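# Stand the carton upright with its arrows pointing up

## Task

Turn the carton until the arrows printed on its sides point toward the ceiling, and leave it standing on the bench with no part of it past the bench edge. Then open the grippers and move the arms away. The carton must stay in place on its own; if only the robot is keeping it there at the end, the goal is not met.

## Robot and tools

Robot: two arms, left_arm and right_arm, each ending in a two-finger gripper. left_arm is the robot's own left arm and sits on the +y side. The names refer to the robot, not to either side of a camera image.

Frame: there is one shared scene frame, in metres. Its origin is on the floor (z = 0) below the centre of the robot's foot. +x points in the direction the robot faces, +y toward its left, and +z up. The floor is the only surface whose height is known, so bench and carton heights must be judged from images and from where the grippers make contact. A gripper's fingers point along its own +z axis and close along its own y axis. The reported end_effector_position is the spot between the finger pads, about 1 cm behind the fingertips. Reported hand positions can be off, more so when an arm is stretched far out, and motions often stop a centimetre or more short of the target, usually too low.

The row: every motion argument uses the same row of 16 numbers, covering both arms even when only one of them moves. The order is left_arm x, y, z, qw, qx, qy, qz, opening, followed by the same 8 values for right_arm. x, y, z is an absolute gripper position in metres in the scene frame, and qw, qx, qy, qz is an absolute orientation quaternion with w first, also in the scene frame. These are poses to reach, not offsets. Opening runs from -1 (closed) to +1 (fully open, 0.094 m). After the 16 numbers you may add 12 optional values between 0 and 1. They scale joint stiffness: six for left_arm, then six for right_arm, ordered waist, shoulder, elbow, wrist pitch, wrist yaw, wrist roll. A scale stays in force until you send a new one.

execute_actions(actions): takes a list of up to 15 actions. Each action is a table of up to 15 rows, and each row lasts one control step of 1/30 s. An action always covers 15 steps, and a short table repeats its final row to fill them. An empty list moves nothing and simply returns the current state and images. If a target lies more than 0.6 m from where that gripper starts the action, measured along any of the gripper's own axes, the action is rejected for both arms. If the first action fails that test against the latest reported state, or if any action is malformed, the whole call is rejected. On every step the command is clipped to within 70 mm and 16 degrees of the measured pose. Far targets therefore take several actions, and the arm stops at its last clipped pose. To keep an orientation, repeat one fixed quaternion in every row rather than copying the slightly drifted one from the result.

move(target, speed, blocking): target is a single 16-number row as described above. The gripper travels in a straight line toward that absolute pose, and both arms finish together, within 0.5 to 10 s. A path that needs more than 10 s is cut off early. speed is the top path speed in m/s, from 0.002 to 0.5, default 0.25; rotation is limited to twice that value in rad/s. The path does not avoid obstacles or the other arm, and the real hand may lag, stray, or overshoot the speed. Contact force rises with speed and with how far the target lies beyond the point of contact. The opening is applied when the move begins. With blocking=false the result comes back after 0.5 s while the arm keeps moving, and further rows or moves are refused until wait or stop reports that it has ended. The result adds a move: line giving how it ended (done, off_target, moving, held, fault) and which limits acted (paced means the pose was clipped; held means a check blocked steps, after which the arm may speed up). It also gives each gripper's distance from its target.

wait(seconds): 0 to 10. Lets time pass while the arms hold their last commands, and returns early if a running move finishes. stop(): brings a running move to a halt. It needs braking distance, and the fingers keep moving. zoom_image(camera, region): camera is cam_head_left or cam_head_right, both 672x504. region is [x0, y0, x1, y1] in image pixels, with the origin at the top-left, and may be at most 504x504. finished_scene(scene): pass the number of the scene being ended. It cannot be undone, and the goal must already hold and remain stable.

Results: the state line lists each gripper's position and quaternion. Hand target lines show the pose the controller is currently driving toward. grip_measured is the finger opening on the command scale; the last Joint positions value gives it in metres, and either can be off by about 1 mm. Step readings list positions during an action, with HELD marking steps that were held back. A "pose unreachable" line means the clearance check changed or blocked what was sent to the named arm. FAULT lines report stopped arms, and MOTOR HOT appears from 85 °C. At 100 °C that arm drops whatever it holds and goes limp.

Gripping: to hold something, command an opening roughly 0.03 below grip_measured; a smaller gap gives a lighter grip. Each pad pushes with about 50 to 62 N, and parts thinner than 2 mm are held less firmly. To keep an arm still, send its last reported pose and the opening you want on every call.

Avoid: dropping, sliding, or slamming the carton; hard or fast contacts; arms touching or pushing each other; and knocking anything off the bench or out of the work area. Expect occasional brief external tugs or pushes. Before finishing, set the carton down upright with its arrows pointing up and fully on the bench, open the grippers, and pull the arms clear. Long holds heat the motors, and less time and smoother, lower-effort motion are better.

Each tool is called as name(argument=value, ...) on one line, values as JSON.

## Session

execute_actions(actions=[])

Scene clock: 0.00 s.
left_arm: end_effector_position=(+0.6164, +0.3187, +0.9367) grip_measured=-0.997 end_effector_quat_wxyz=(-0.068, +0.432, -0.882, -0.176) | right_arm: end_effector_position=(+0.4002, -0.1764, +0.9263) grip_measured=+1.000 end_effector_quat_wxyz=(-0.294, +0.171, +0.940, -0.020)
Joint positions: left_arm=[ 1.24   1.349  0.824  0.456 -0.696 -0.558  0.   ] | right_arm=[ 1.945  1.617  0.805 -0.008  0.404  0.318  0.094]
Joint velocities: left_arm=[-0.015 -0.005 -0.017  0.002 -0.007  0.007 -0.001] | right_arm=[-0.015 -0.015  0.007  0.002 -0.037  0.022  0.   ]
Hand target (left_arm): +0.612, +0.318, +0.937; +0.065, -0.430, +0.883, +0.177
Hand target (right_arm): +0.392, -0.176, +0.931; -0.301, +0.168, +0.938, -0.021
Joint stiffness scale: left_arm=[1. 1. 1. 1. 1. 1.] | right_arm=[1. 1. 1. 1. 1. 1.]

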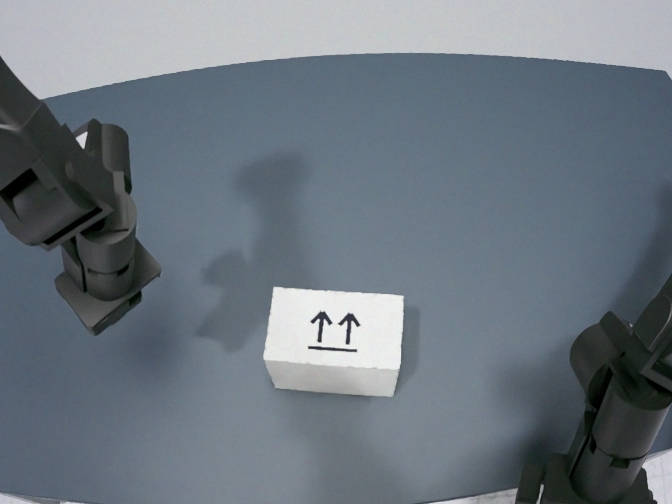

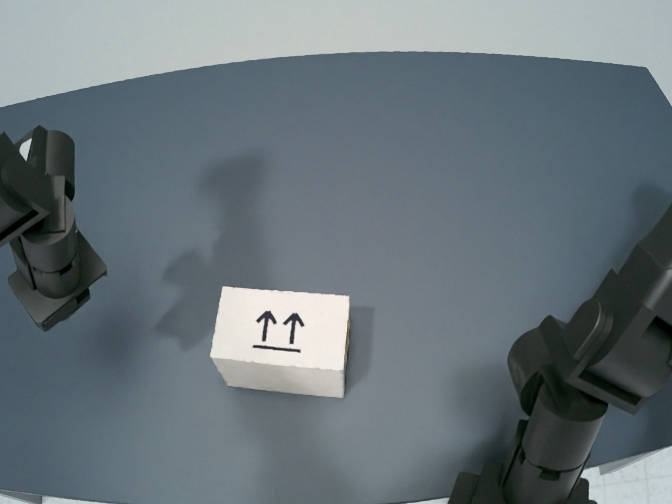

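move(target=[0.55,0.2,0.93,0,0,1,0,-1,0.55,-0.2,0.93,0,0,1,0,-1])

zoom_image(camera="cam_head_right", region=[100,200,560,504])

Scene clock: 7.07 s.
left_arm: end_effector_position=(+0.5724, +0.2192, +0.9279) grip_measured=-0.997 end_effector_quat_wxyz=(+0.022, -0.015, +1.000, +0.017) | right_arm: end_effector_position=(+0.5618, -0.2047, +0.9259) grip_measured=-0.979 end_effector_quat_wxyz=(-0.006, -0.007, -1.000, +0.005)
Joint positions: left_arm=[ 1.183  1.451  0.723  0.608 -0.403  0.282  0.   ] | right_arm=[ 1.979  1.473  0.727  0.584  0.408 -0.279  0.001]
Joint velocities: left_arm=[-0.005 -0.005 -0.002  0.002 -0.007  0.066  0.001] | right_arm=[-0.005 -0.005 -0.017 -0.007  0.051 -0.037 -0.001]
Hand target (left_arm): +0.551, +0.202, +0.930; +0.003, +0.002, +1.000, +0.000
Hand target (right_arm): +0.551, -0.202, +0.934; +0.002, -0.004, +1.000, -0.000
Off the commanded pose (left_arm): 0.030 m, 4 deg.
Off the commanded pose (right_arm): 0.013 m, 1 deg.
Joint stiffness scale: left_arm=[1. 1. 1. 1. 1. 1.] | right_arm=[1. 1. 1. 1. 1. 1.]
move: off_target (left_arm, right_arm)

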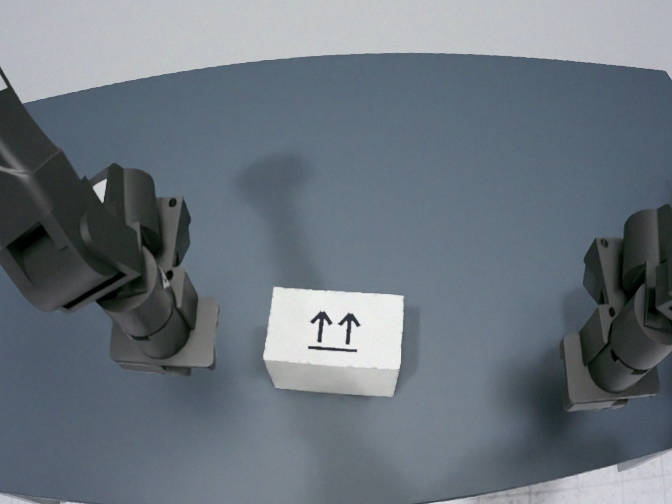

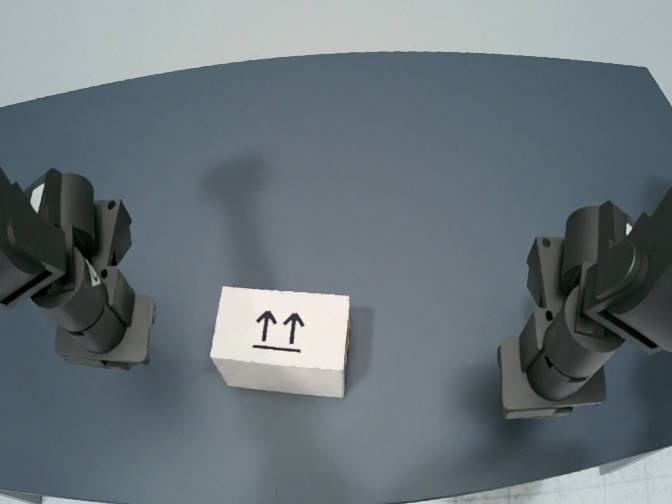

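Region (100, 200, 560, 504) of cam_head_right's 672x504 image, scaled by 1.096, with more detail than that image has; it fills the top 333 rows of this view, and the rest is white.

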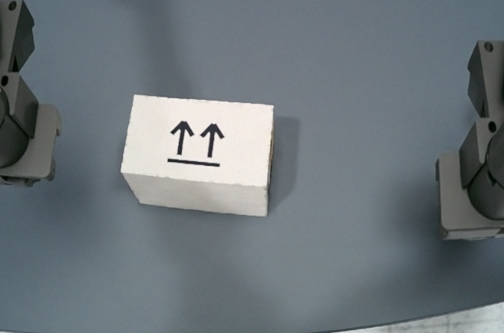

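move(target=[0.55,0.2,0.92,0,0,0.707,-0.707,0,0.55,-0.08,0.92,0,0,0.707,0.707,0], speed=0.4)

Scene clock: 13.73 s.
left_arm: end_effector_position=(+0.5696, +0.1959, +0.9281) grip_measured=-0.003 end_effector_quat_wxyz=(+0.018, +0.013, +0.703, -0.711) | right_arm: end_effector_position=(+0.5531, -0.0831, +0.9216) grip_measured=-0.001 end_effector_quat_wxyz=(-0.006, -0.004, -0.711, -0.703)
Joint positions: left_arm=[ 1.555  1.878  1.564 -1.41   1.224  1.601  0.047] | right_arm=[ 1.768  1.854  1.354 -0.667 -1.2   -0.975  0.047]
Joint velocities: left_arm=[-0.005 -0.015 -0.002  0.002  0.022  0.007  0.001] | right_arm=[-0.005 -0.024 -0.017 -0.012 -0.022 -0.051  0.002]
Hand target (left_arm): +0.553, +0.198, +0.922; +0.007, +0.003, +0.702, -0.712
Hand target (right_arm): +0.550, -0.083, +0.919; +0.005, +0.003, +0.710, +0.704
Off the commanded pose (left_arm): 0.022 m, 3 deg.
Off the commanded pose (right_arm): 0.005 m, 1 deg.
Joint stiffness scale: left_arm=[1. 1. 1. 1. 1. 1.] | right_arm=[1. 1. 1. 1. 1. 1.]
move: off_target (left_arm)

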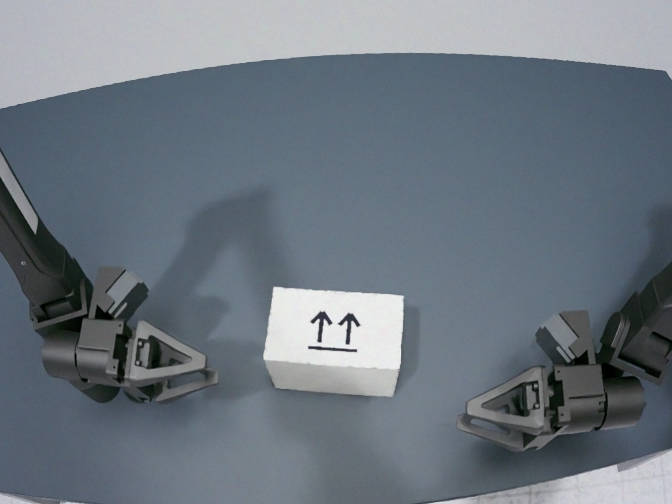

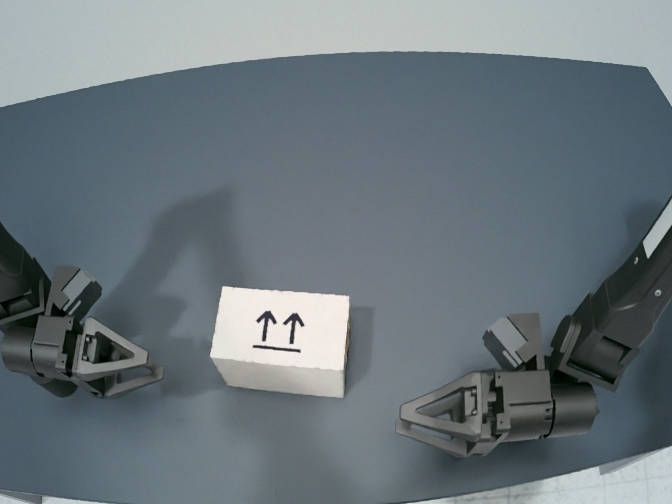

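move(target=[0.65,0.19,0.9,0.38,0.596,0.596,-0.38,-0.3,0.665,-0.065,0.9,0.38,-0.596,0.596,0.38,-0.3], speed=0.4)

Scene clock: 26.60 s.
left_arm: end_effector_position=(+0.6383, +0.1960, +0.8874) grip_measured=-0.297 end_effector_quat_wxyz=(+0.365, +0.585, +0.618, -0.378) | right_arm: end_effector_position=(+0.6702, -0.0691, +0.8980) grip_measured=-0.299 end_effector_quat_wxyz=(-0.378, +0.592, -0.600, -0.384)
Joint positions: left_arm=[ 1.476  1.612  1.301 -0.359  0.927  2.097  0.033] | right_arm=[ 1.904  1.664  1.317 -0.205 -0.754 -1.952  0.033]
Joint velocities: left_arm=[-0.015 -0.015 -0.002 -0.002  0.037  0.022 -0.   ] | right_arm=[-0.005  0.015  0.007 -0.002 -0.007 -0.051 -0.001]
Hand target (left_arm): +0.648, +0.191, +0.897; +0.374, +0.592, +0.610, -0.372
Hand target (right_arm): +0.666, -0.066, +0.903; -0.381, +0.597, -0.593, -0.383
Off the commanded pose (left_arm): 0.018 m, 3 deg.
Off the commanded pose (right_arm): 0.007 m, 1 deg.
Joint stiffness scale: left_arm=[1. 1. 1. 1. 1. 1.] | right_arm=[1. 1. 1. 1. 1. 1.]
joint sent to its limit (left arm) — the command would take joint 6 (wrist roll) past its upper limit, so that joint was sent only as far as its limit.
move: off_target (left_arm)

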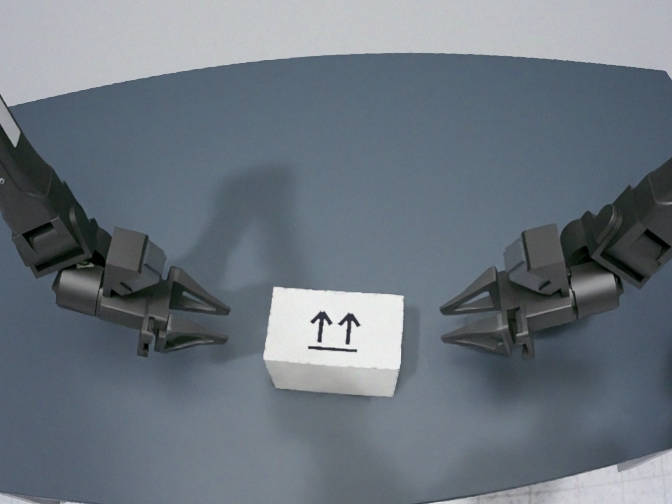

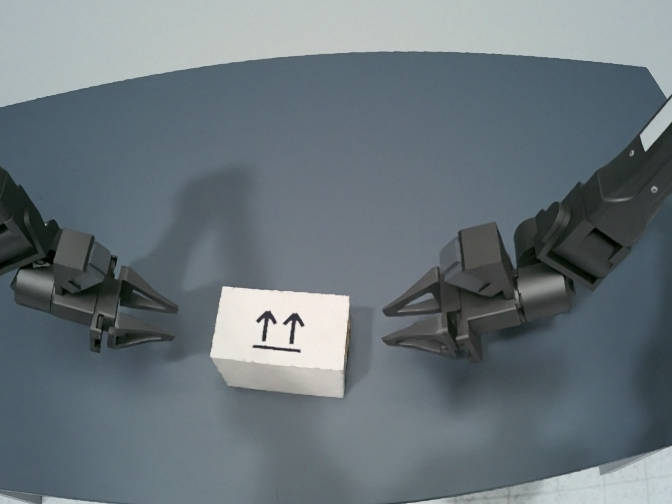

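move(target=[0.66,0.19,0.93,0,0,0.843,-0.537,-0.3,0.665,-0.065,0.93,0,0,0.843,0.537,-0.3], speed=0.5)

move(target=[0.66,0.175,0.875,0.38,0.596,-0.596,0.38,-0.3,0.665,-0.05,0.875,0.38,-0.596,-0.596,-0.38,-0.3], speed=0.5)

Scene clock: 34.23 s.
left_arm: end_effector_position=(+0.6486, +0.1947, +0.9188) grip_measured=-0.297 end_effector_quat_wxyz=(-0.008, -0.004, +0.844, -0.536) | right_arm: end_effector_position=(+0.6667, -0.0685, +0.9233) grip_measured=-0.299 end_effector_quat_wxyz=(-0.003, +0.005, -0.845, -0.535)
Joint positions: left_arm=[ 1.463  1.54   1.268 -0.434  0.927  0.585  0.033] | right_arm=[ 1.921  1.601  1.237 -0.174 -0.733 -0.392  0.033]
Joint velocities: left_arm=[ 0.005  0.005 -0.007 -0.017 -0.037 -0.066 -0.001] | right_arm=[-0.015 -0.024  0.022  0.012  0.037  0.007 -0.001]
Hand target (left_arm): +0.660, +0.189, +0.929; -0.000, +0.000, +0.843, -0.538
Hand target (right_arm): +0.665, -0.065, +0.930; +0.000, -0.000, +0.843, +0.537
Off the commanded pose (left_arm): 0.017 m, 1 deg.
Off the commanded pose (right_arm): 0.008 m, 1 deg.
Joint stiffness scale: left_arm=[1. 1. 1. 1. 1. 1.] | right_arm=[1. 1. 1. 1. 1. 1.]
move: off_target (left_arm)

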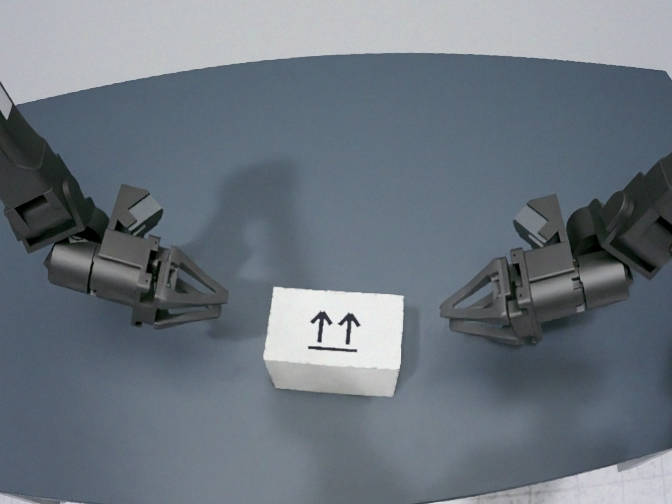

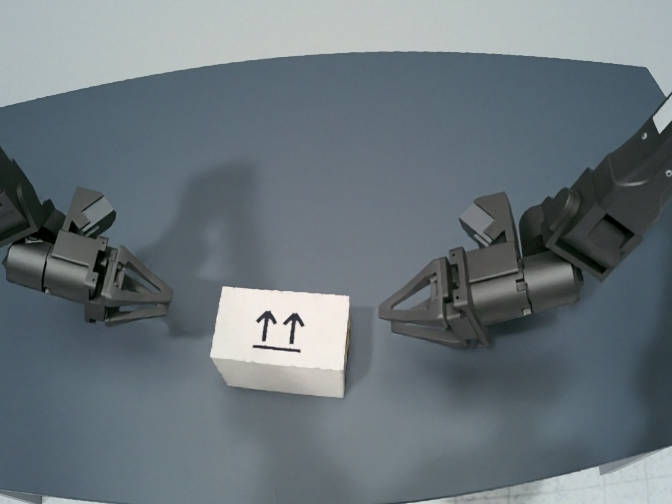

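Scene clock: 36.57 s.
left_arm: end_effector_position=(+0.6752, +0.1934, +0.8798) grip_measured=-0.297 end_effector_quat_wxyz=(+0.363, +0.595, -0.606, +0.383) | right_arm: end_effector_position=(+0.6700, -0.0523, +0.8790) grip_measured=-0.299 end_effector_quat_wxyz=(-0.375, +0.591, +0.602, +0.384)
Joint positions: left_arm=[ 1.452  1.627  1.399 -0.417  0.918 -0.997  0.033] | right_arm=[ 1.921  1.725  1.367 -0.181 -0.738  1.17   0.033]
Joint velocities: left_arm=[-0.005 -0.015  0.002 -0.002  0.037 -0.066 -0.   ] | right_arm=[-0.005 -0.005  0.007  0.007 -0.066  0.007 -0.001]
Hand target (left_arm): +0.660, +0.176, +0.875; +0.380, +0.596, -0.597, +0.380
Hand target (right_arm): +0.666, -0.051, +0.875; -0.380, +0.596, +0.596, +0.380
Off the commanded pose (left_arm): 0.024 m, 2 deg.
Off the commanded pose (right_arm): 0.007 m, 1 deg.
Joint stiffness scale: left_arm=[1. 1. 1. 1. 1. 1.] | right_arm=[1. 1. 1. 1. 1. 1.]
move: off_target (left_arm)

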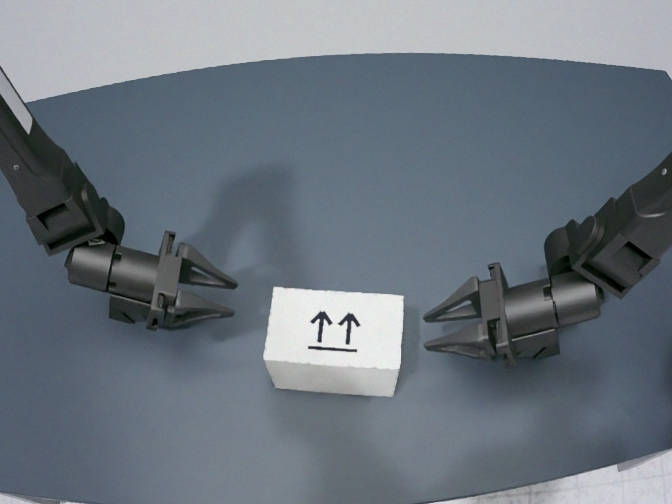

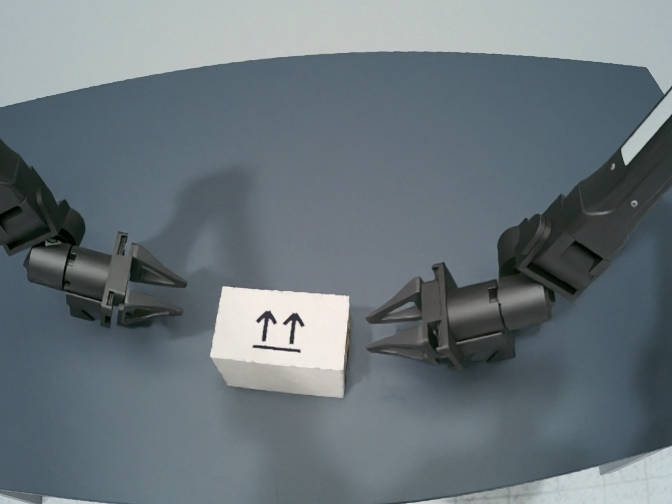

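move(target=[0.645,0.145,0.87,0.327,0.627,-0.627,0.327,-0.3,0.665,-0.025,0.87,0.327,-0.627,-0.627,-0.327,-0.3], speed=0.1)

Scene clock: 41.07 s.
left_arm: end_effector_position=(+0.6453, +0.1542, +0.8656) grip_measured=-0.297 end_effector_quat_wxyz=(+0.323, +0.627, -0.630, +0.325) | right_arm: end_effector_position=(+0.6768, -0.0312, +0.8673) grip_measured=-0.299 end_effector_quat_wxyz=(-0.319, +0.624, +0.632, +0.332)
Joint positions: left_arm=[ 1.373  1.627  1.262 -0.148  0.701 -1.144  0.033] | right_arm=[ 1.99   1.725  1.333 -0.04  -0.512  1.259  0.033]
Joint velocities: left_arm=[-0.005 -0.024  0.012 -0.017 -0.007 -0.037 -0.001] | right_arm=[-0.015  0.005  0.012  0.027 -0.022  0.081  0.   ]
Hand target (left_arm): +0.645, +0.146, +0.870; +0.327, +0.627, -0.627, +0.326
Hand target (right_arm): +0.665, -0.025, +0.869; -0.328, +0.627, +0.627, +0.327
Off the commanded pose (left_arm): 0.010 m, 1 deg.
Off the commanded pose (right_arm): 0.014 m, 1 deg.
Joint stiffness scale: left_arm=[1. 1. 1. 1. 1. 1.] | right_arm=[1. 1. 1. 1. 1. 1.]
move: off_target (right_arm)

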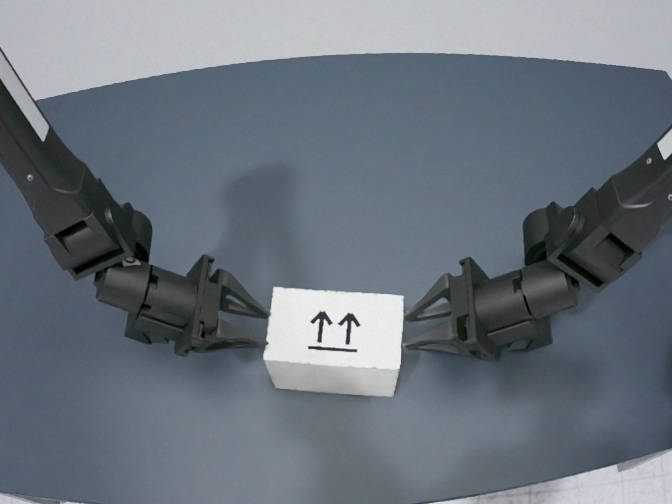

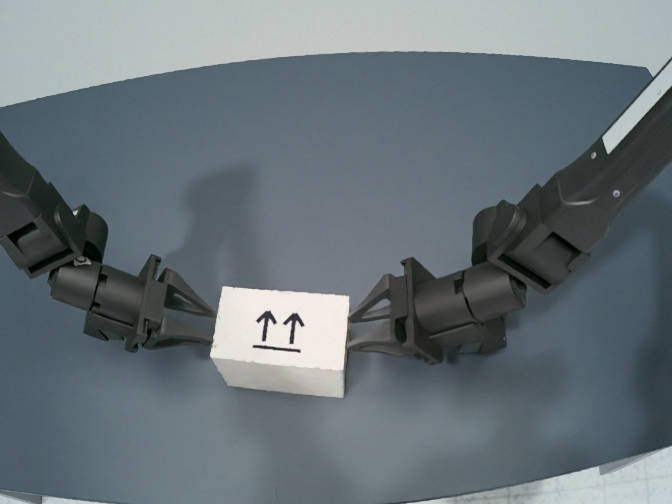

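move(target=[0.668,0.115,0.868,0.327,0.627,-0.627,0.327,-0.3,0.678,0.01,0.868,0.327,-0.627,-0.627,-0.327,-0.3], speed=0.04)

move(target=[0.668,0.115,0.93,0.327,0.627,-0.627,0.327,-0.3,0.678,0.01,0.93,0.327,-0.627,-0.627,-0.327,-0.3], speed=0.06)

Scene clock: 45.93 s.
left_arm: end_effector_position=(+0.6735, +0.1288, +0.8688) grip_measured=-0.297 end_effector_quat_wxyz=(+0.317, +0.628, -0.631, +0.327) | right_arm: end_effector_position=(+0.6788, +0.0038, +0.8701) grip_measured=-0.299 end_effector_quat_wxyz=(-0.326, +0.624, +0.630, +0.327)
Joint positions: left_arm=[ 1.311  1.627  1.301 -0.148  0.645 -1.185  0.033] | right_arm=[ 2.046  1.76   1.361 -0.038 -0.461  1.289  0.033]
Joint velocities: left_arm=[-0.005 -0.005 -0.012  0.012  0.066  0.051 -0.001] | right_arm=[-0.034 -0.015 -0.002  0.002  0.007 -0.007 -0.   ]
Hand target (left_arm): +0.668, +0.116, +0.867; +0.327, +0.627, -0.628, +0.327
Hand target (right_arm): +0.678, +0.010, +0.868; -0.327, +0.627, +0.626, +0.327
Off the commanded pose (left_arm): 0.015 m, 1 deg.
Off the commanded pose (right_arm): 0.007 m, 1 deg.
Joint stiffness scale: left_arm=[1. 1. 1. 1. 1. 1.] | right_arm=[1. 1. 1. 1. 1. 1.]
move: off_target (left_arm)

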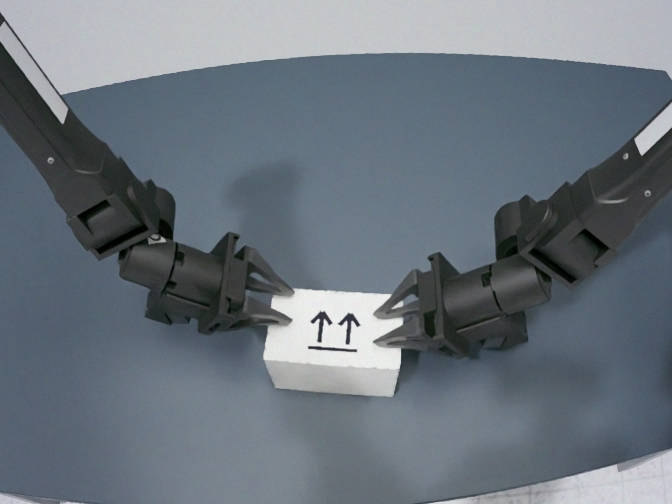

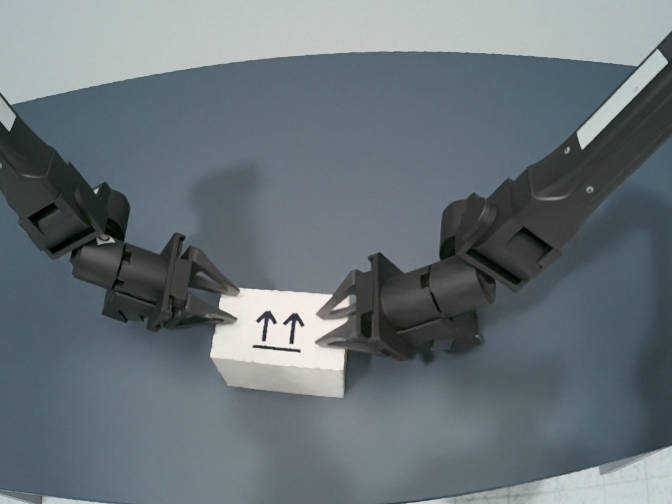

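Scene clock: 47.37 s.
left_arm: end_effector_position=(+0.6582, +0.1189, +0.9189) grip_measured=-0.297 end_effector_quat_wxyz=(+0.332, +0.628, -0.627, +0.319) | right_arm: end_effector_position=(+0.6805, +0.0083, +0.9245) grip_measured=-0.299 end_effector_quat_wxyz=(-0.324, +0.624, +0.631, +0.328)
Joint positions: left_arm=[ 1.276  1.516  1.157 -0.137  0.614 -1.206  0.033] | right_arm=[ 2.1    1.643  1.226 -0.004 -0.411  1.313  0.033]
Joint velocities: left_arm=[-0.015 -0.005  0.002  0.002 -0.037 -0.051 -0.   ] | right_arm=[-0.015 -0.005 -0.007 -0.002 -0.007  0.007 -0.   ]
Hand target (left_arm): +0.668, +0.115, +0.930; +0.327, +0.627, -0.627, +0.327
Hand target (right_arm): +0.677, +0.011, +0.930; -0.327, +0.627, +0.626, +0.327
Off the commanded pose (left_arm): 0.015 m, 1 deg.
Off the commanded pose (right_arm): 0.006 m, 1 deg.
Joint stiffness scale: left_arm=[1. 1. 1. 1. 1. 1.] | right_arm=[1. 1. 1. 1. 1. 1.]
move: off_target (left_arm)

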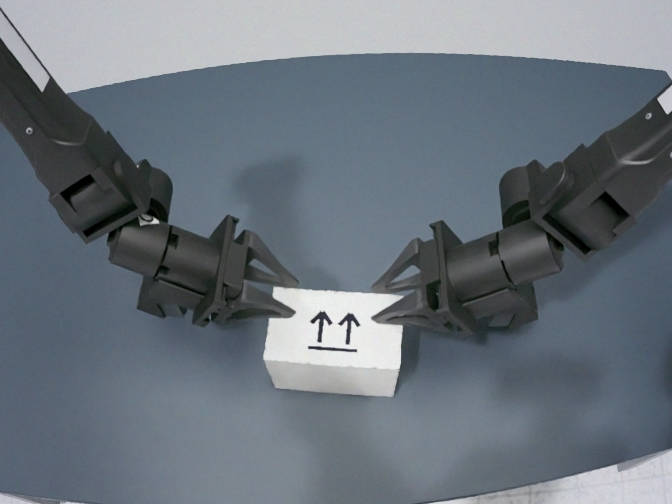

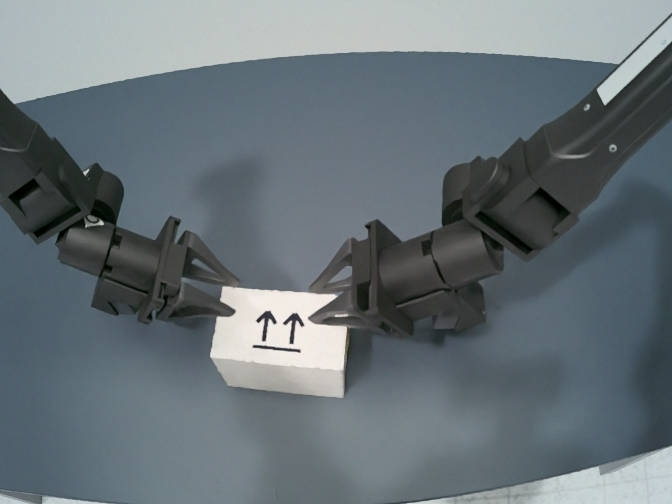

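move(target=[0.67,0.18,0.89,0.327,0.627,-0.627,0.327,-0.3,0.69,-0.055,0.89,0.327,-0.627,-0.627,-0.327,-0.3])

move(target=[0.67,0.165,0.82,0.327,0.627,-0.627,0.327,-0.3,0.69,-0.045,0.82,0.327,-0.627,-0.627,-0.327,-0.3], speed=0.1)

Scene clock: 50.27 s.
left_arm: end_effector_position=(+0.6875, +0.1869, +0.8982) grip_measured=-0.297 end_effector_quat_wxyz=(+0.311, +0.628, -0.630, +0.333) | right_arm: end_effector_position=(+0.6867, -0.0594, +0.8875) grip_measured=-0.299 end_effector_quat_wxyz=(-0.325, +0.633, +0.625, +0.322)
Joint positions: left_arm=[ 1.396  1.516  1.266 -0.238  0.728 -1.141  0.033] | right_arm=[ 1.966  1.643  1.294 -0.096 -0.524  1.275  0.033]
Joint velocities: left_arm=[-0.005 -0.015 -0.032  0.007  0.007  0.051 -0.   ] | right_arm=[-0.005 -0.015 -0.002 -0.002 -0.051  0.007  0.   ]
Hand target (left_arm): +0.670, +0.180, +0.891; +0.327, +0.628, -0.626, +0.327
Hand target (right_arm): +0.690, -0.056, +0.891; -0.326, +0.626, +0.628, +0.327
Off the commanded pose (left_arm): 0.021 m, 2 deg.
Off the commanded pose (right_arm): 0.006 m, 1 deg.
Joint stiffness scale: left_arm=[1. 1. 1. 1. 1. 1.] | right_arm=[1. 1. 1. 1. 1. 1.]
move: off_target (left_arm)

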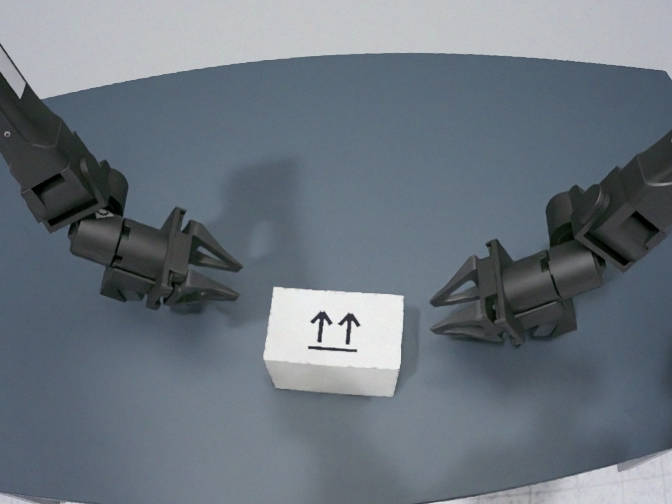

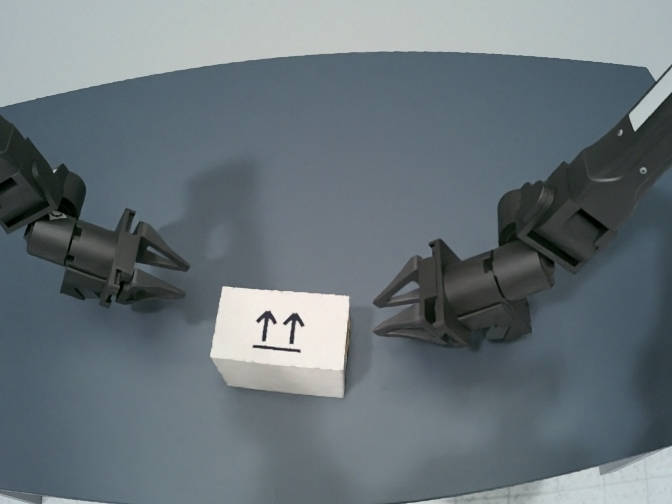

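Scene clock: 51.47 s.
left_arm: end_effector_position=(+0.6835, +0.1724, +0.8271) grip_measured=-0.297 end_effector_quat_wxyz=(+0.316, +0.628, -0.629, +0.331) | right_arm: end_effector_position=(+0.6969, -0.0417, +0.8265) grip_measured=-0.299 end_effector_quat_wxyz=(-0.325, +0.629, +0.624, +0.331)
Joint positions: left_arm=[ 1.396  1.707  1.451 -0.244  0.728 -1.138  0.033] | right_arm=[ 1.954  1.809  1.496 -0.131 -0.553  1.261  0.033]
Joint velocities: left_arm=[-0.005 -0.005  0.007 -0.007  0.007  0.095 -0.001] | right_arm=[-0.005  0.005 -0.012  0.017 -0.051 -0.037 -0.   ]
Hand target (left_arm): +0.670, +0.166, +0.820; +0.327, +0.627, -0.627, +0.327
Hand target (right_arm): +0.691, -0.046, +0.820; -0.327, +0.627, +0.627, +0.327
Off the commanded pose (left_arm): 0.017 m, 1 deg.
Off the commanded pose (right_arm): 0.010 m, 1 deg.
Joint stiffness scale: left_arm=[1. 1. 1. 1. 1. 1.] | right_arm=[1. 1. 1. 1. 1. 1.]
move: off_target (left_arm)

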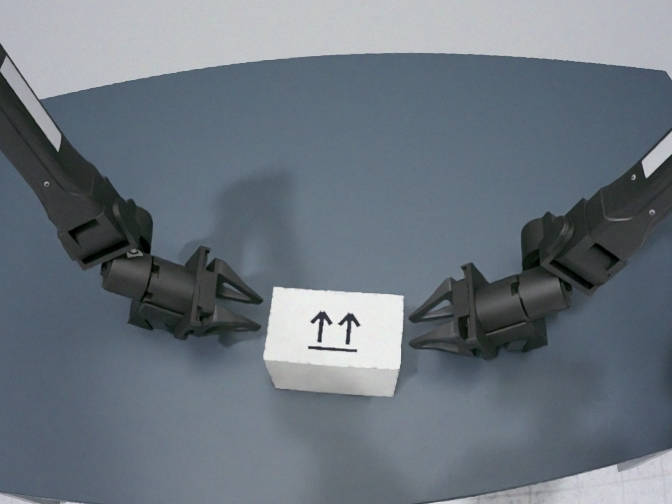

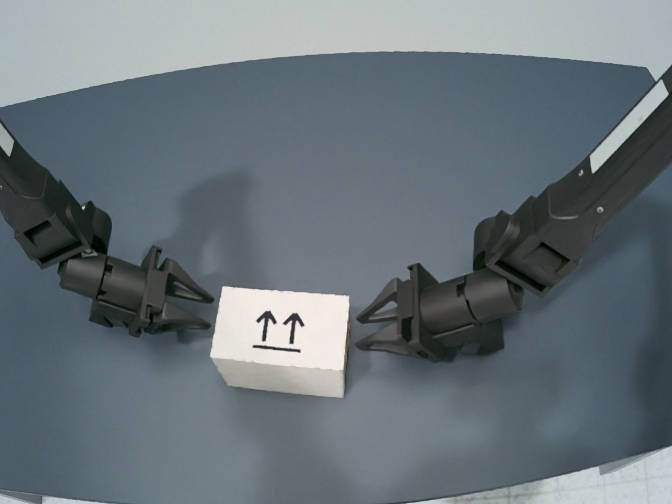

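move(target=[0.68,0.115,0.81,0.327,0.627,-0.627,0.327,-0.3,0.705,0.005,0.81,0.327,-0.627,-0.627,-0.327,-0.3], speed=0.04)

Scene clock: 54.53 s.
left_arm: end_effector_position=(+0.6981, +0.1599, +0.8134) grip_measured=-0.297 end_effector_quat_wxyz=(+0.298, +0.634, -0.638, +0.320) | right_arm: end_effector_position=(+0.7156, -0.0305, +0.8040) grip_measured=-0.299 end_effector_quat_wxyz=(-0.303, +0.633, +0.636, +0.321)
Joint positions: left_arm=[ 1.363  1.732  1.491 -0.213  0.659 -1.169  0.033] | right_arm=[ 1.975  1.862  1.588 -0.137 -0.487  1.267  0.033]
Joint velocities: left_arm=[-0.005 -0.005  0.007 -0.007 -0.11  -0.095  0.001] | right_arm=[-0.005 -0.005 -0.017  0.012 -0.007 -0.022  0.   ]
Hand target (left_arm): +0.679, +0.117, +0.812; +0.327, +0.626, -0.628, +0.327
Hand target (right_arm): +0.705, +0.004, +0.811; -0.327, +0.627, +0.627, +0.327
Off the commanded pose (left_arm): 0.048 m, 4 deg.
Off the commanded pose (right_arm): 0.038 m, 3 deg.
Joint stiffness scale: left_arm=[1. 1. 1. 1. 1. 1.] | right_arm=[1. 1. 1. 1. 1. 1.]
move: off_target (left_arm, right_arm)

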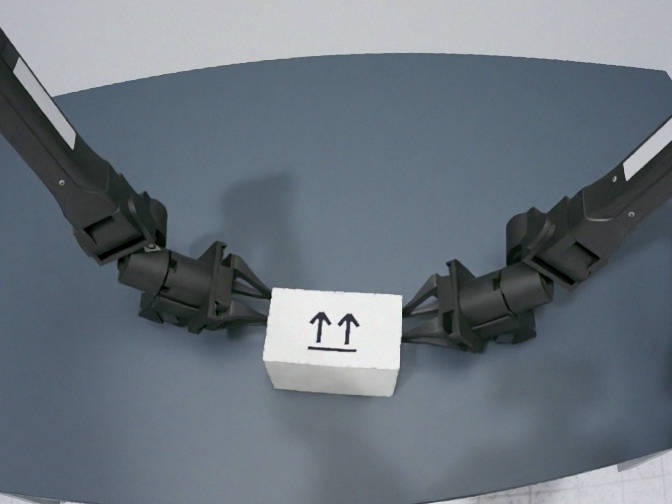

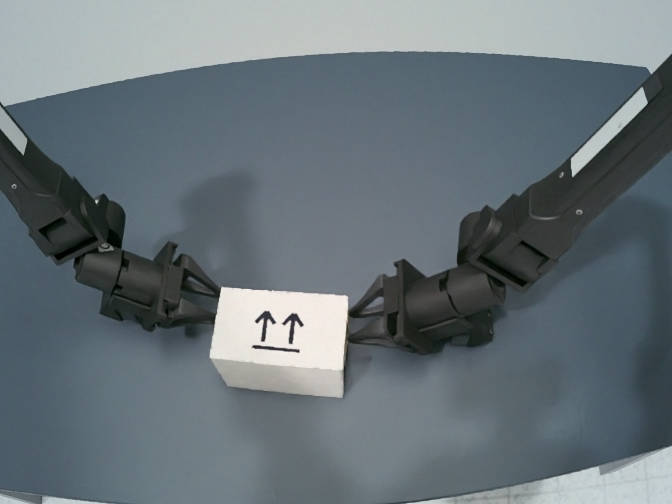

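execute_actions(actions=[[[0.68,0.115,0.83,0.327,0.627,-0.627,0.327,-0.3,0.705,0.005,0.83,0.327,-0.627,-0.627,-0.327,-0.3]],[[0.68,0.115,0.85,0.327,0.627,-0.627,0.327,-0.3,0.705,0.005,0.85,0.327,-0.627,-0.627,-0.327,-0.3]],[[0.68,0.115,0.87,0.327,0.627,-0.627,0.327,-0.3,0.703,0.005,0.87,0.327,-0.627,-0.627,-0.327,-0.3]],[[0.68,0.115,0.885,0.242,0.579,-0.664,0.406,-0.3,0.70,0.005,0.885,0.242,-0.579,-0.664,-0.406,-0.3]],[[0.68,0.115,0.895,0.154,0.521,-0.69,0.478,-0.3,0.70,0.005,0.895,0.154,-0.521,-0.69,-0.478,-0.3]],[[0.68,0.115,0.9,0.062,0.454,-0.705,0.542,-0.3,0.70,0.005,0.9,0.062,-0.454,-0.705,-0.542,-0.3]]])

Scene clock: 63.30 s.
left_arm: end_effector_position=(+0.7115, +0.1520, +0.8985) grip_measured=-0.297 end_effector_quat_wxyz=(-0.021, -0.453, +0.719, -0.527) | right_arm: end_effector_position=(+0.7195, -0.0313, +0.8814) grip_measured=-0.299 end_effector_quat_wxyz=(-0.033, +0.465, +0.716, +0.520)
Joint positions: left_arm=[ 1.36   1.644  1.121  0.639  0.874 -0.911  0.033] | right_arm=[ 1.982  1.791  1.224  0.646 -0.663  0.904  0.033]
Joint velocities: left_arm=[-0.005 -0.005  0.002 -0.012 -0.051  0.066 -0.   ] | right_arm=[-0.044  0.024 -0.022 -0.007  0.022 -0.037 -0.001]
Hand target (left_arm): +0.681, +0.116, +0.901; -0.061, -0.455, +0.705, -0.541
Hand target (right_arm): +0.700, +0.004, +0.899; -0.062, +0.454, +0.705, +0.542
Off the commanded pose (left_arm): 0.049 m, 5 deg.
Off the commanded pose (right_arm): 0.045 m, 5 deg.
Joint stiffness scale: left_arm=[1. 1. 1. 1. 1. 1.] | right_arm=[1. 1. 1. 1. 1. 1.]
Step readings (end_effector_position; steps 1 to 15: 1st action; 16 to 30: 2nd action; 31 to 45: 3rd action; 46 to 60: 4th action; 61 to 75: 5th action; 76 to 90: 6th action):
0: left_arm (+0.6981, +0.1599, +0.8134) | right_arm (+0.7156, -0.0305, +0.8040)
1: left_arm (+0.6967, +0.1595, +0.8132) | right_arm (+0.7146, -0.0304, +0.8042)
2: left_arm (+0.6958, +0.1590, +0.8135) | right_arm (+0.7136, -0.0305, +0.8050)
4: left_arm (+0.6920, +0.1580, +0.8139) | right_arm (+0.7104, -0.0310, +0.8067)
8: left_arm (+0.6871, +0.1570, +0.8141) | right_arm (+0.7073, -0.0313, +0.8073)
15: left_arm (+0.6871, +0.1572, +0.8139) | right_arm (+0.7077, -0.0313, +0.8072)
16: left_arm (+0.6863, +0.1574, +0.8146) | right_arm (+0.7072, -0.0321, +0.8080)
17: left_arm (+0.6841, +0.1570, +0.8170) | right_arm (+0.7054, -0.0322, +0.8111)
19: left_arm (+0.6779, +0.1563, +0.8235) | right_arm (+0.7010, -0.0324, +0.8190)
23: left_arm (+0.6722, +0.1556, +0.8283) | right_arm (+0.7036, -0.0332, +0.8259)
30: left_arm (+0.6721, +0.1556, +0.8283) | right_arm (+0.7104, -0.0333, +0.8289)
31: left_arm (+0.6716, +0.1554, +0.8292) | right_arm (+0.7105, -0.0334, +0.8299)
32: left_arm (+0.6696, +0.1551, +0.8317) | right_arm (+0.7083, -0.0334, +0.8324)
34: left_arm (+0.6653, +0.1546, +0.8388) | right_arm (+0.7049, -0.0336, +0.8396)
38: left_arm (+0.6659, +0.1547, +0.8454) | right_arm (+0.7089, -0.0333, +0.8472)
45: left_arm (+0.6695, +0.1549, +0.8467) | right_arm (+0.7139, -0.0332, +0.8496)
46: left_arm (+0.6719, +0.1534, +0.8487) | right_arm (+0.7158, -0.0324, +0.8515)
47: left_arm (+0.6753, +0.1528, +0.8520) | right_arm (+0.7192, -0.0335, +0.8548)
49: left_arm (+0.6751, +0.1520, +0.8594) | right_arm (+0.7203, -0.0351, +0.8629)
53: left_arm (+0.6728, +0.1515, +0.8630) | right_arm (+0.7199, -0.0357, +0.8668)
60: left_arm (+0.6743, +0.1516, +0.8632) | right_arm (+0.7216, -0.0358, +0.8672)
61: left_arm (+0.6779, +0.1500, +0.8667) | right_arm (+0.7247, -0.0348, +0.8708)
62: left_arm (+0.6821, +0.1498, +0.8710) | right_arm (+0.7292, -0.0357, +0.8749)
64: left_arm (+0.6861, +0.1492, +0.8769) | right_arm (+0.7342, -0.0370, +0.8803)
68: left_arm (+0.6866, +0.1491, +0.8804) | right_arm (+0.7349, -0.0370, +0.8829)
75: left_arm (+0.6887, +0.1497, +0.8807) | right_arm (+0.7339, -0.0362, +0.8821)
76: left_arm (+0.6922, +0.1487, +0.8854) | right_arm (+0.7366, -0.0354, +0.8863)
77: left_arm (+0.6976, +0.1497, +0.8912) | right_arm (+0.7419, -0.0368, +0.8911)
79: left_arm (+0.7041, +0.1499, +0.8971) | right_arm (+0.7448, -0.0365, +0.8941)
83: left_arm (+0.7092, +0.1513, +0.8976) | right_arm (+0.7362, -0.0344, +0.8883)
90: end_effector_position above

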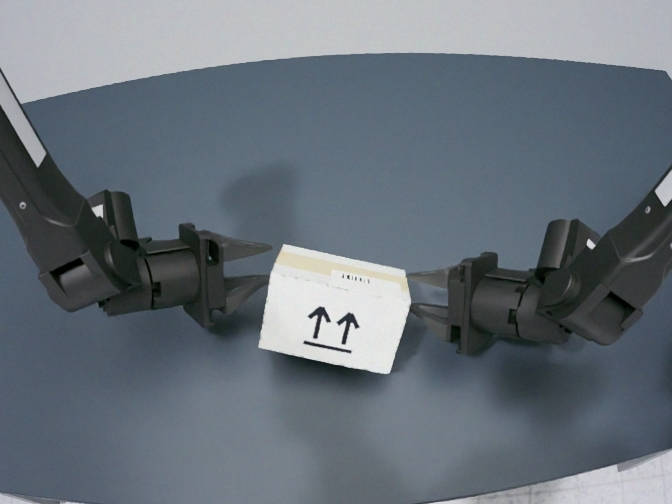

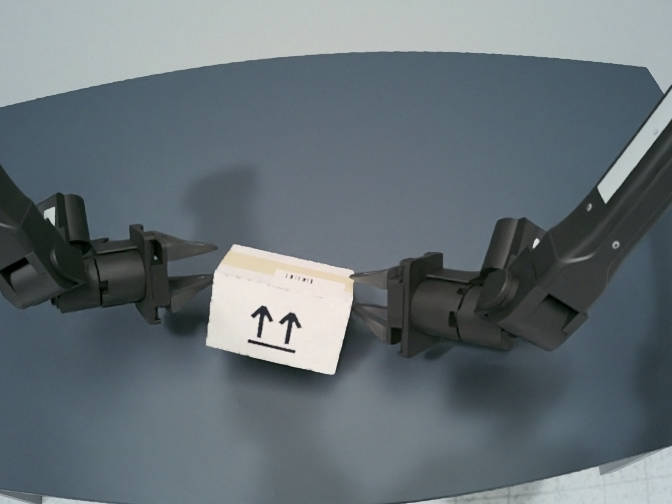

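execute_actions(actions=[[[0.685,0.115,0.895,0.016,0.418,-0.706,0.571,-0.3,0.70,0.005,0.905,0.016,-0.418,-0.706,-0.571,-0.3]],[[0.685,0.115,0.895,-0.03,0.379,-0.706,0.597,-0.3,0.70,0.005,0.905,-0.03,-0.379,-0.706,-0.597,-0.3]],[[0.685,0.115,0.895,-0.077,0.34,-0.702,0.62,-0.3,0.70,0.005,0.905,-0.077,-0.34,-0.702,-0.62,-0.3]]])

Scene clock: 67.00 s.
left_arm: end_effector_position=(+0.7217, +0.1482, +0.9025) grip_measured=-0.297 end_effector_quat_wxyz=(+0.121, -0.328, +0.716, -0.605) | right_arm: end_effector_position=(+0.6868, -0.0226, +0.8837) grip_measured=-0.299 end_effector_quat_wxyz=(+0.070, +0.358, +0.718, +0.592)
Joint positions: left_arm=[ 1.374  1.779  1.185  1.04   1.042 -0.85   0.033] | right_arm=[ 1.949  1.919  1.221  0.947 -0.847  0.756  0.033]
Joint velocities: left_arm=[ 0.005 -0.015  0.007 -0.002 -0.051 -0.081 -0.   ] | right_arm=[-0.005  0.015 -0.017 -0.022  0.037  0.037 -0.001]
Hand target (left_arm): +0.686, +0.116, +0.897; +0.077, -0.340, +0.702, -0.620
Hand target (right_arm): +0.699, +0.004, +0.905; +0.077, +0.341, +0.702, +0.620
Off the commanded pose (left_arm): 0.050 m, 6 deg.
Off the commanded pose (right_arm): 0.037 m, 4 deg.
Joint stiffness scale: left_arm=[1. 1. 1. 1. 1. 1.] | right_arm=[1. 1. 1. 1. 1. 1.]
Step readings (end_effector_position; steps 1 to 15: 1st action; 16 to 30: 2nd action; 31 to 45: 3rd action):
0: left_arm (+0.7116, +0.1520, +0.8986) | right_arm (+0.7177, -0.0309, +0.8810)
1: left_arm (+0.7131, +0.1511, +0.9016) | right_arm (+0.7188, -0.0307, +0.8835)
2: left_arm (+0.7161, +0.1513, +0.9040) | right_arm (+0.7212, -0.0317, +0.8866)
4: left_arm (+0.7189, +0.1508, +0.9033) | right_arm (+0.7235, -0.0322, +0.8883)
8: left_arm (+0.7159, +0.1494, +0.8995) | right_arm (+0.7210, -0.0334, +0.8855)
15: left_arm (+0.7143, +0.1486, +0.8986) | right_arm (+0.7202, -0.0344, +0.8846)
16: left_arm (+0.7154, +0.1481, +0.9015) | right_arm (+0.7204, -0.0337, +0.8874)
17: left_arm (+0.7178, +0.1491, +0.9040) | right_arm (+0.7218, -0.0346, +0.8906)
19: left_arm (+0.7199, +0.1487, +0.9036) | right_arm (+0.7208, -0.0335, +0.8916)
23: left_arm (+0.7172, +0.1487, +0.8999) | right_arm (+0.7110, -0.0316, +0.8860)
30: left_arm (+0.7173, +0.1488, +0.8997) | right_arm (+0.7045, -0.0298, +0.8828)
31: left_arm (+0.7186, +0.1483, +0.9028) | right_arm (+0.7045, -0.0293, +0.8858)
32: left_arm (+0.7211, +0.1489, +0.9055) | right_arm (+0.7053, -0.0298, +0.8894)
34: left_arm (+0.7234, +0.1487, +0.9052) | right_arm (+0.7041, -0.0284, +0.8912)
38: left_arm (+0.7221, +0.1485, +0.9023) | right_arm (+0.6939, -0.0253, +0.8865)
45: end_effector_position above

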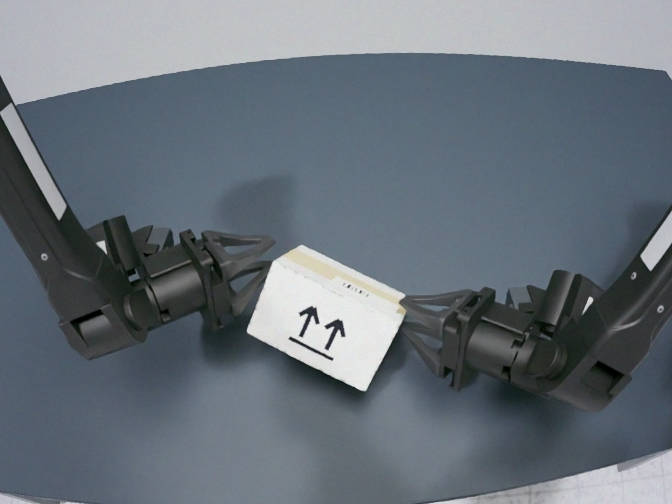

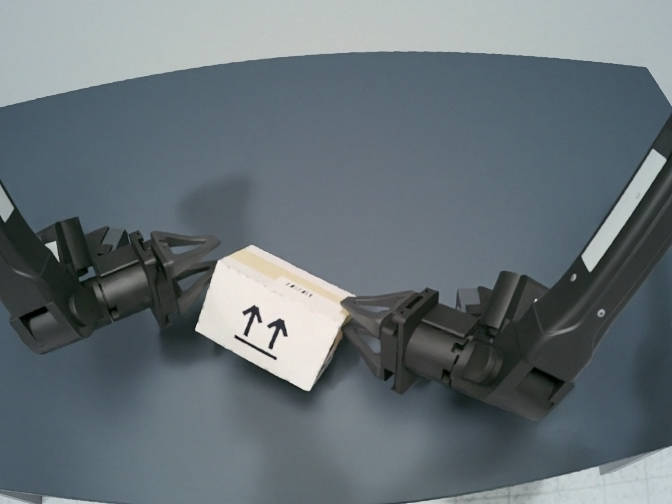

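execute_actions(actions=[[[0.665,0.12,0.885,-0.077,0.34,-0.702,0.62,-0.3,0.715,0.0,0.9,-0.077,-0.34,-0.702,-0.62,-0.3]],[[0.65,0.12,0.875,-0.077,0.34,-0.702,0.62,-0.3,0.715,0.0,0.89,-0.077,-0.34,-0.702,-0.62,-0.3]],[[0.645,0.12,0.865,-0.077,0.34,-0.702,0.62,-0.3,0.71,0.0,0.88,-0.077,-0.34,-0.702,-0.62,-0.3]]])

Scene clock: 71.40 s.
left_arm: end_effector_position=(+0.6472, +0.1344, +0.8653) grip_measured=-0.297 end_effector_quat_wxyz=(+0.081, -0.340, +0.709, -0.612) | right_arm: end_effector_position=(+0.7381, -0.0359, +0.8791) grip_measured=-0.299 end_effector_quat_wxyz=(+0.113, +0.337, +0.713, +0.604)
Joint positions: left_arm=[ 1.409  1.935  1.203  1.123  1.101 -0.882  0.033] | right_arm=[ 1.945  1.91   1.321  0.933 -0.873  0.754  0.033]
Joint velocities: left_arm=[-0.005 -0.005 -0.007 -0.007 -0.007 -0.066  0.001] | right_arm=[-0.015 -0.034 -0.007  0.012  0.037  0.007  0.001]
Hand target (left_arm): +0.645, +0.120, +0.865; +0.077, -0.340, +0.702, -0.621
Hand target (right_arm): +0.710, -0.001, +0.881; +0.077, +0.341, +0.702, +0.621
Off the commanded pose (left_arm): 0.015 m, 1 deg.
Off the commanded pose (right_arm): 0.046 m, 5 deg.
Joint stiffness scale: left_arm=[1. 1. 1. 1. 1. 1.] | right_arm=[1. 1. 1. 1. 1. 1.]
Step readings (end_effector_position; steps 1 to 15: 1st action; 16 to 30: 2nd action; 31 to 45: 3rd action):
0: left_arm (+0.7217, +0.1482, +0.9026) | right_arm (+0.6868, -0.0225, +0.8837)
1: left_arm (+0.7208, +0.1480, +0.9034) | right_arm (+0.6880, -0.0225, +0.8835)
2: left_arm (+0.7206, +0.1485, +0.9045) | right_arm (+0.6894, -0.0227, +0.8824)
4: left_arm (+0.7169, +0.1506, +0.9022) | right_arm (+0.6948, -0.0242, +0.8806)
8: left_arm (+0.7042, +0.1535, +0.8932) | right_arm (+0.7042, -0.0282, +0.8798)
15: left_arm (+0.6902, +0.1522, +0.8847) | right_arm (+0.7154, -0.0329, +0.8830)
16: left_arm (+0.6884, +0.1514, +0.8846) | right_arm (+0.7176, -0.0332, +0.8833)
17: left_arm (+0.6874, +0.1514, +0.8842) | right_arm (+0.7205, -0.0338, +0.8825)
19: left_arm (+0.6816, +0.1496, +0.8815) | right_arm (+0.7265, -0.0348, +0.8813)
23: left_arm (+0.6656, +0.1428, +0.8753) | right_arm (+0.7324, -0.0362, +0.8805)
30: left_arm (+0.6575, +0.1396, +0.8725) | right_arm (+0.7337, -0.0365, +0.8804)
31: left_arm (+0.6577, +0.1395, +0.8725) | right_arm (+0.7345, -0.0364, +0.8804)
32: left_arm (+0.6579, +0.1395, +0.8720) | right_arm (+0.7355, -0.0363, +0.8799)
34: left_arm (+0.6570, +0.1387, +0.8700) | right_arm (+0.7384, -0.0365, +0.8794)
38: left_arm (+0.6514, +0.1362, +0.8671) | right_arm (+0.7386, -0.0362, +0.8792)
45: end_effector_position above

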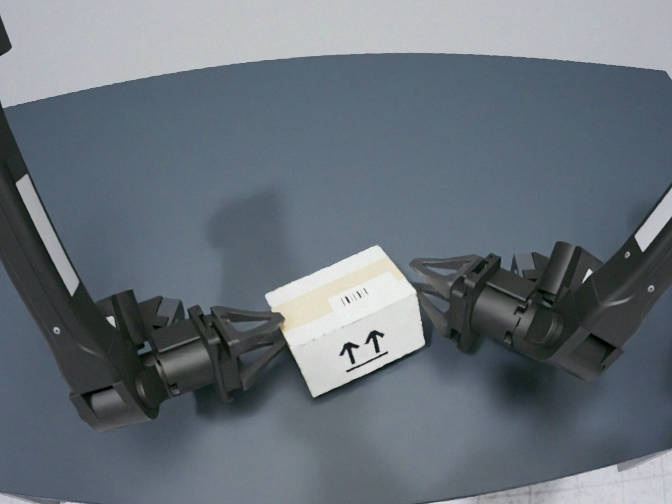

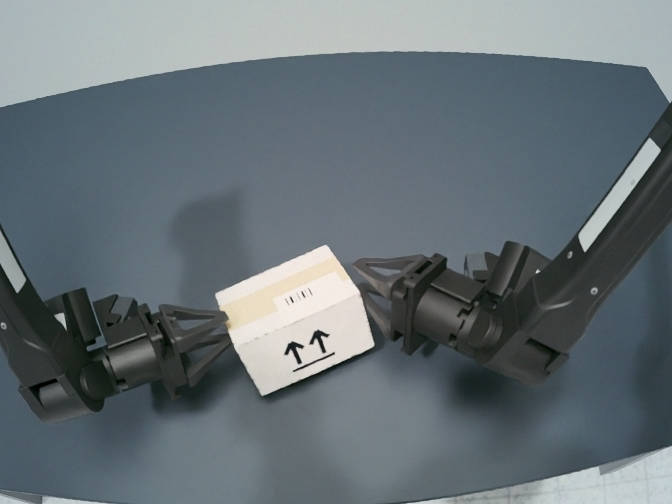

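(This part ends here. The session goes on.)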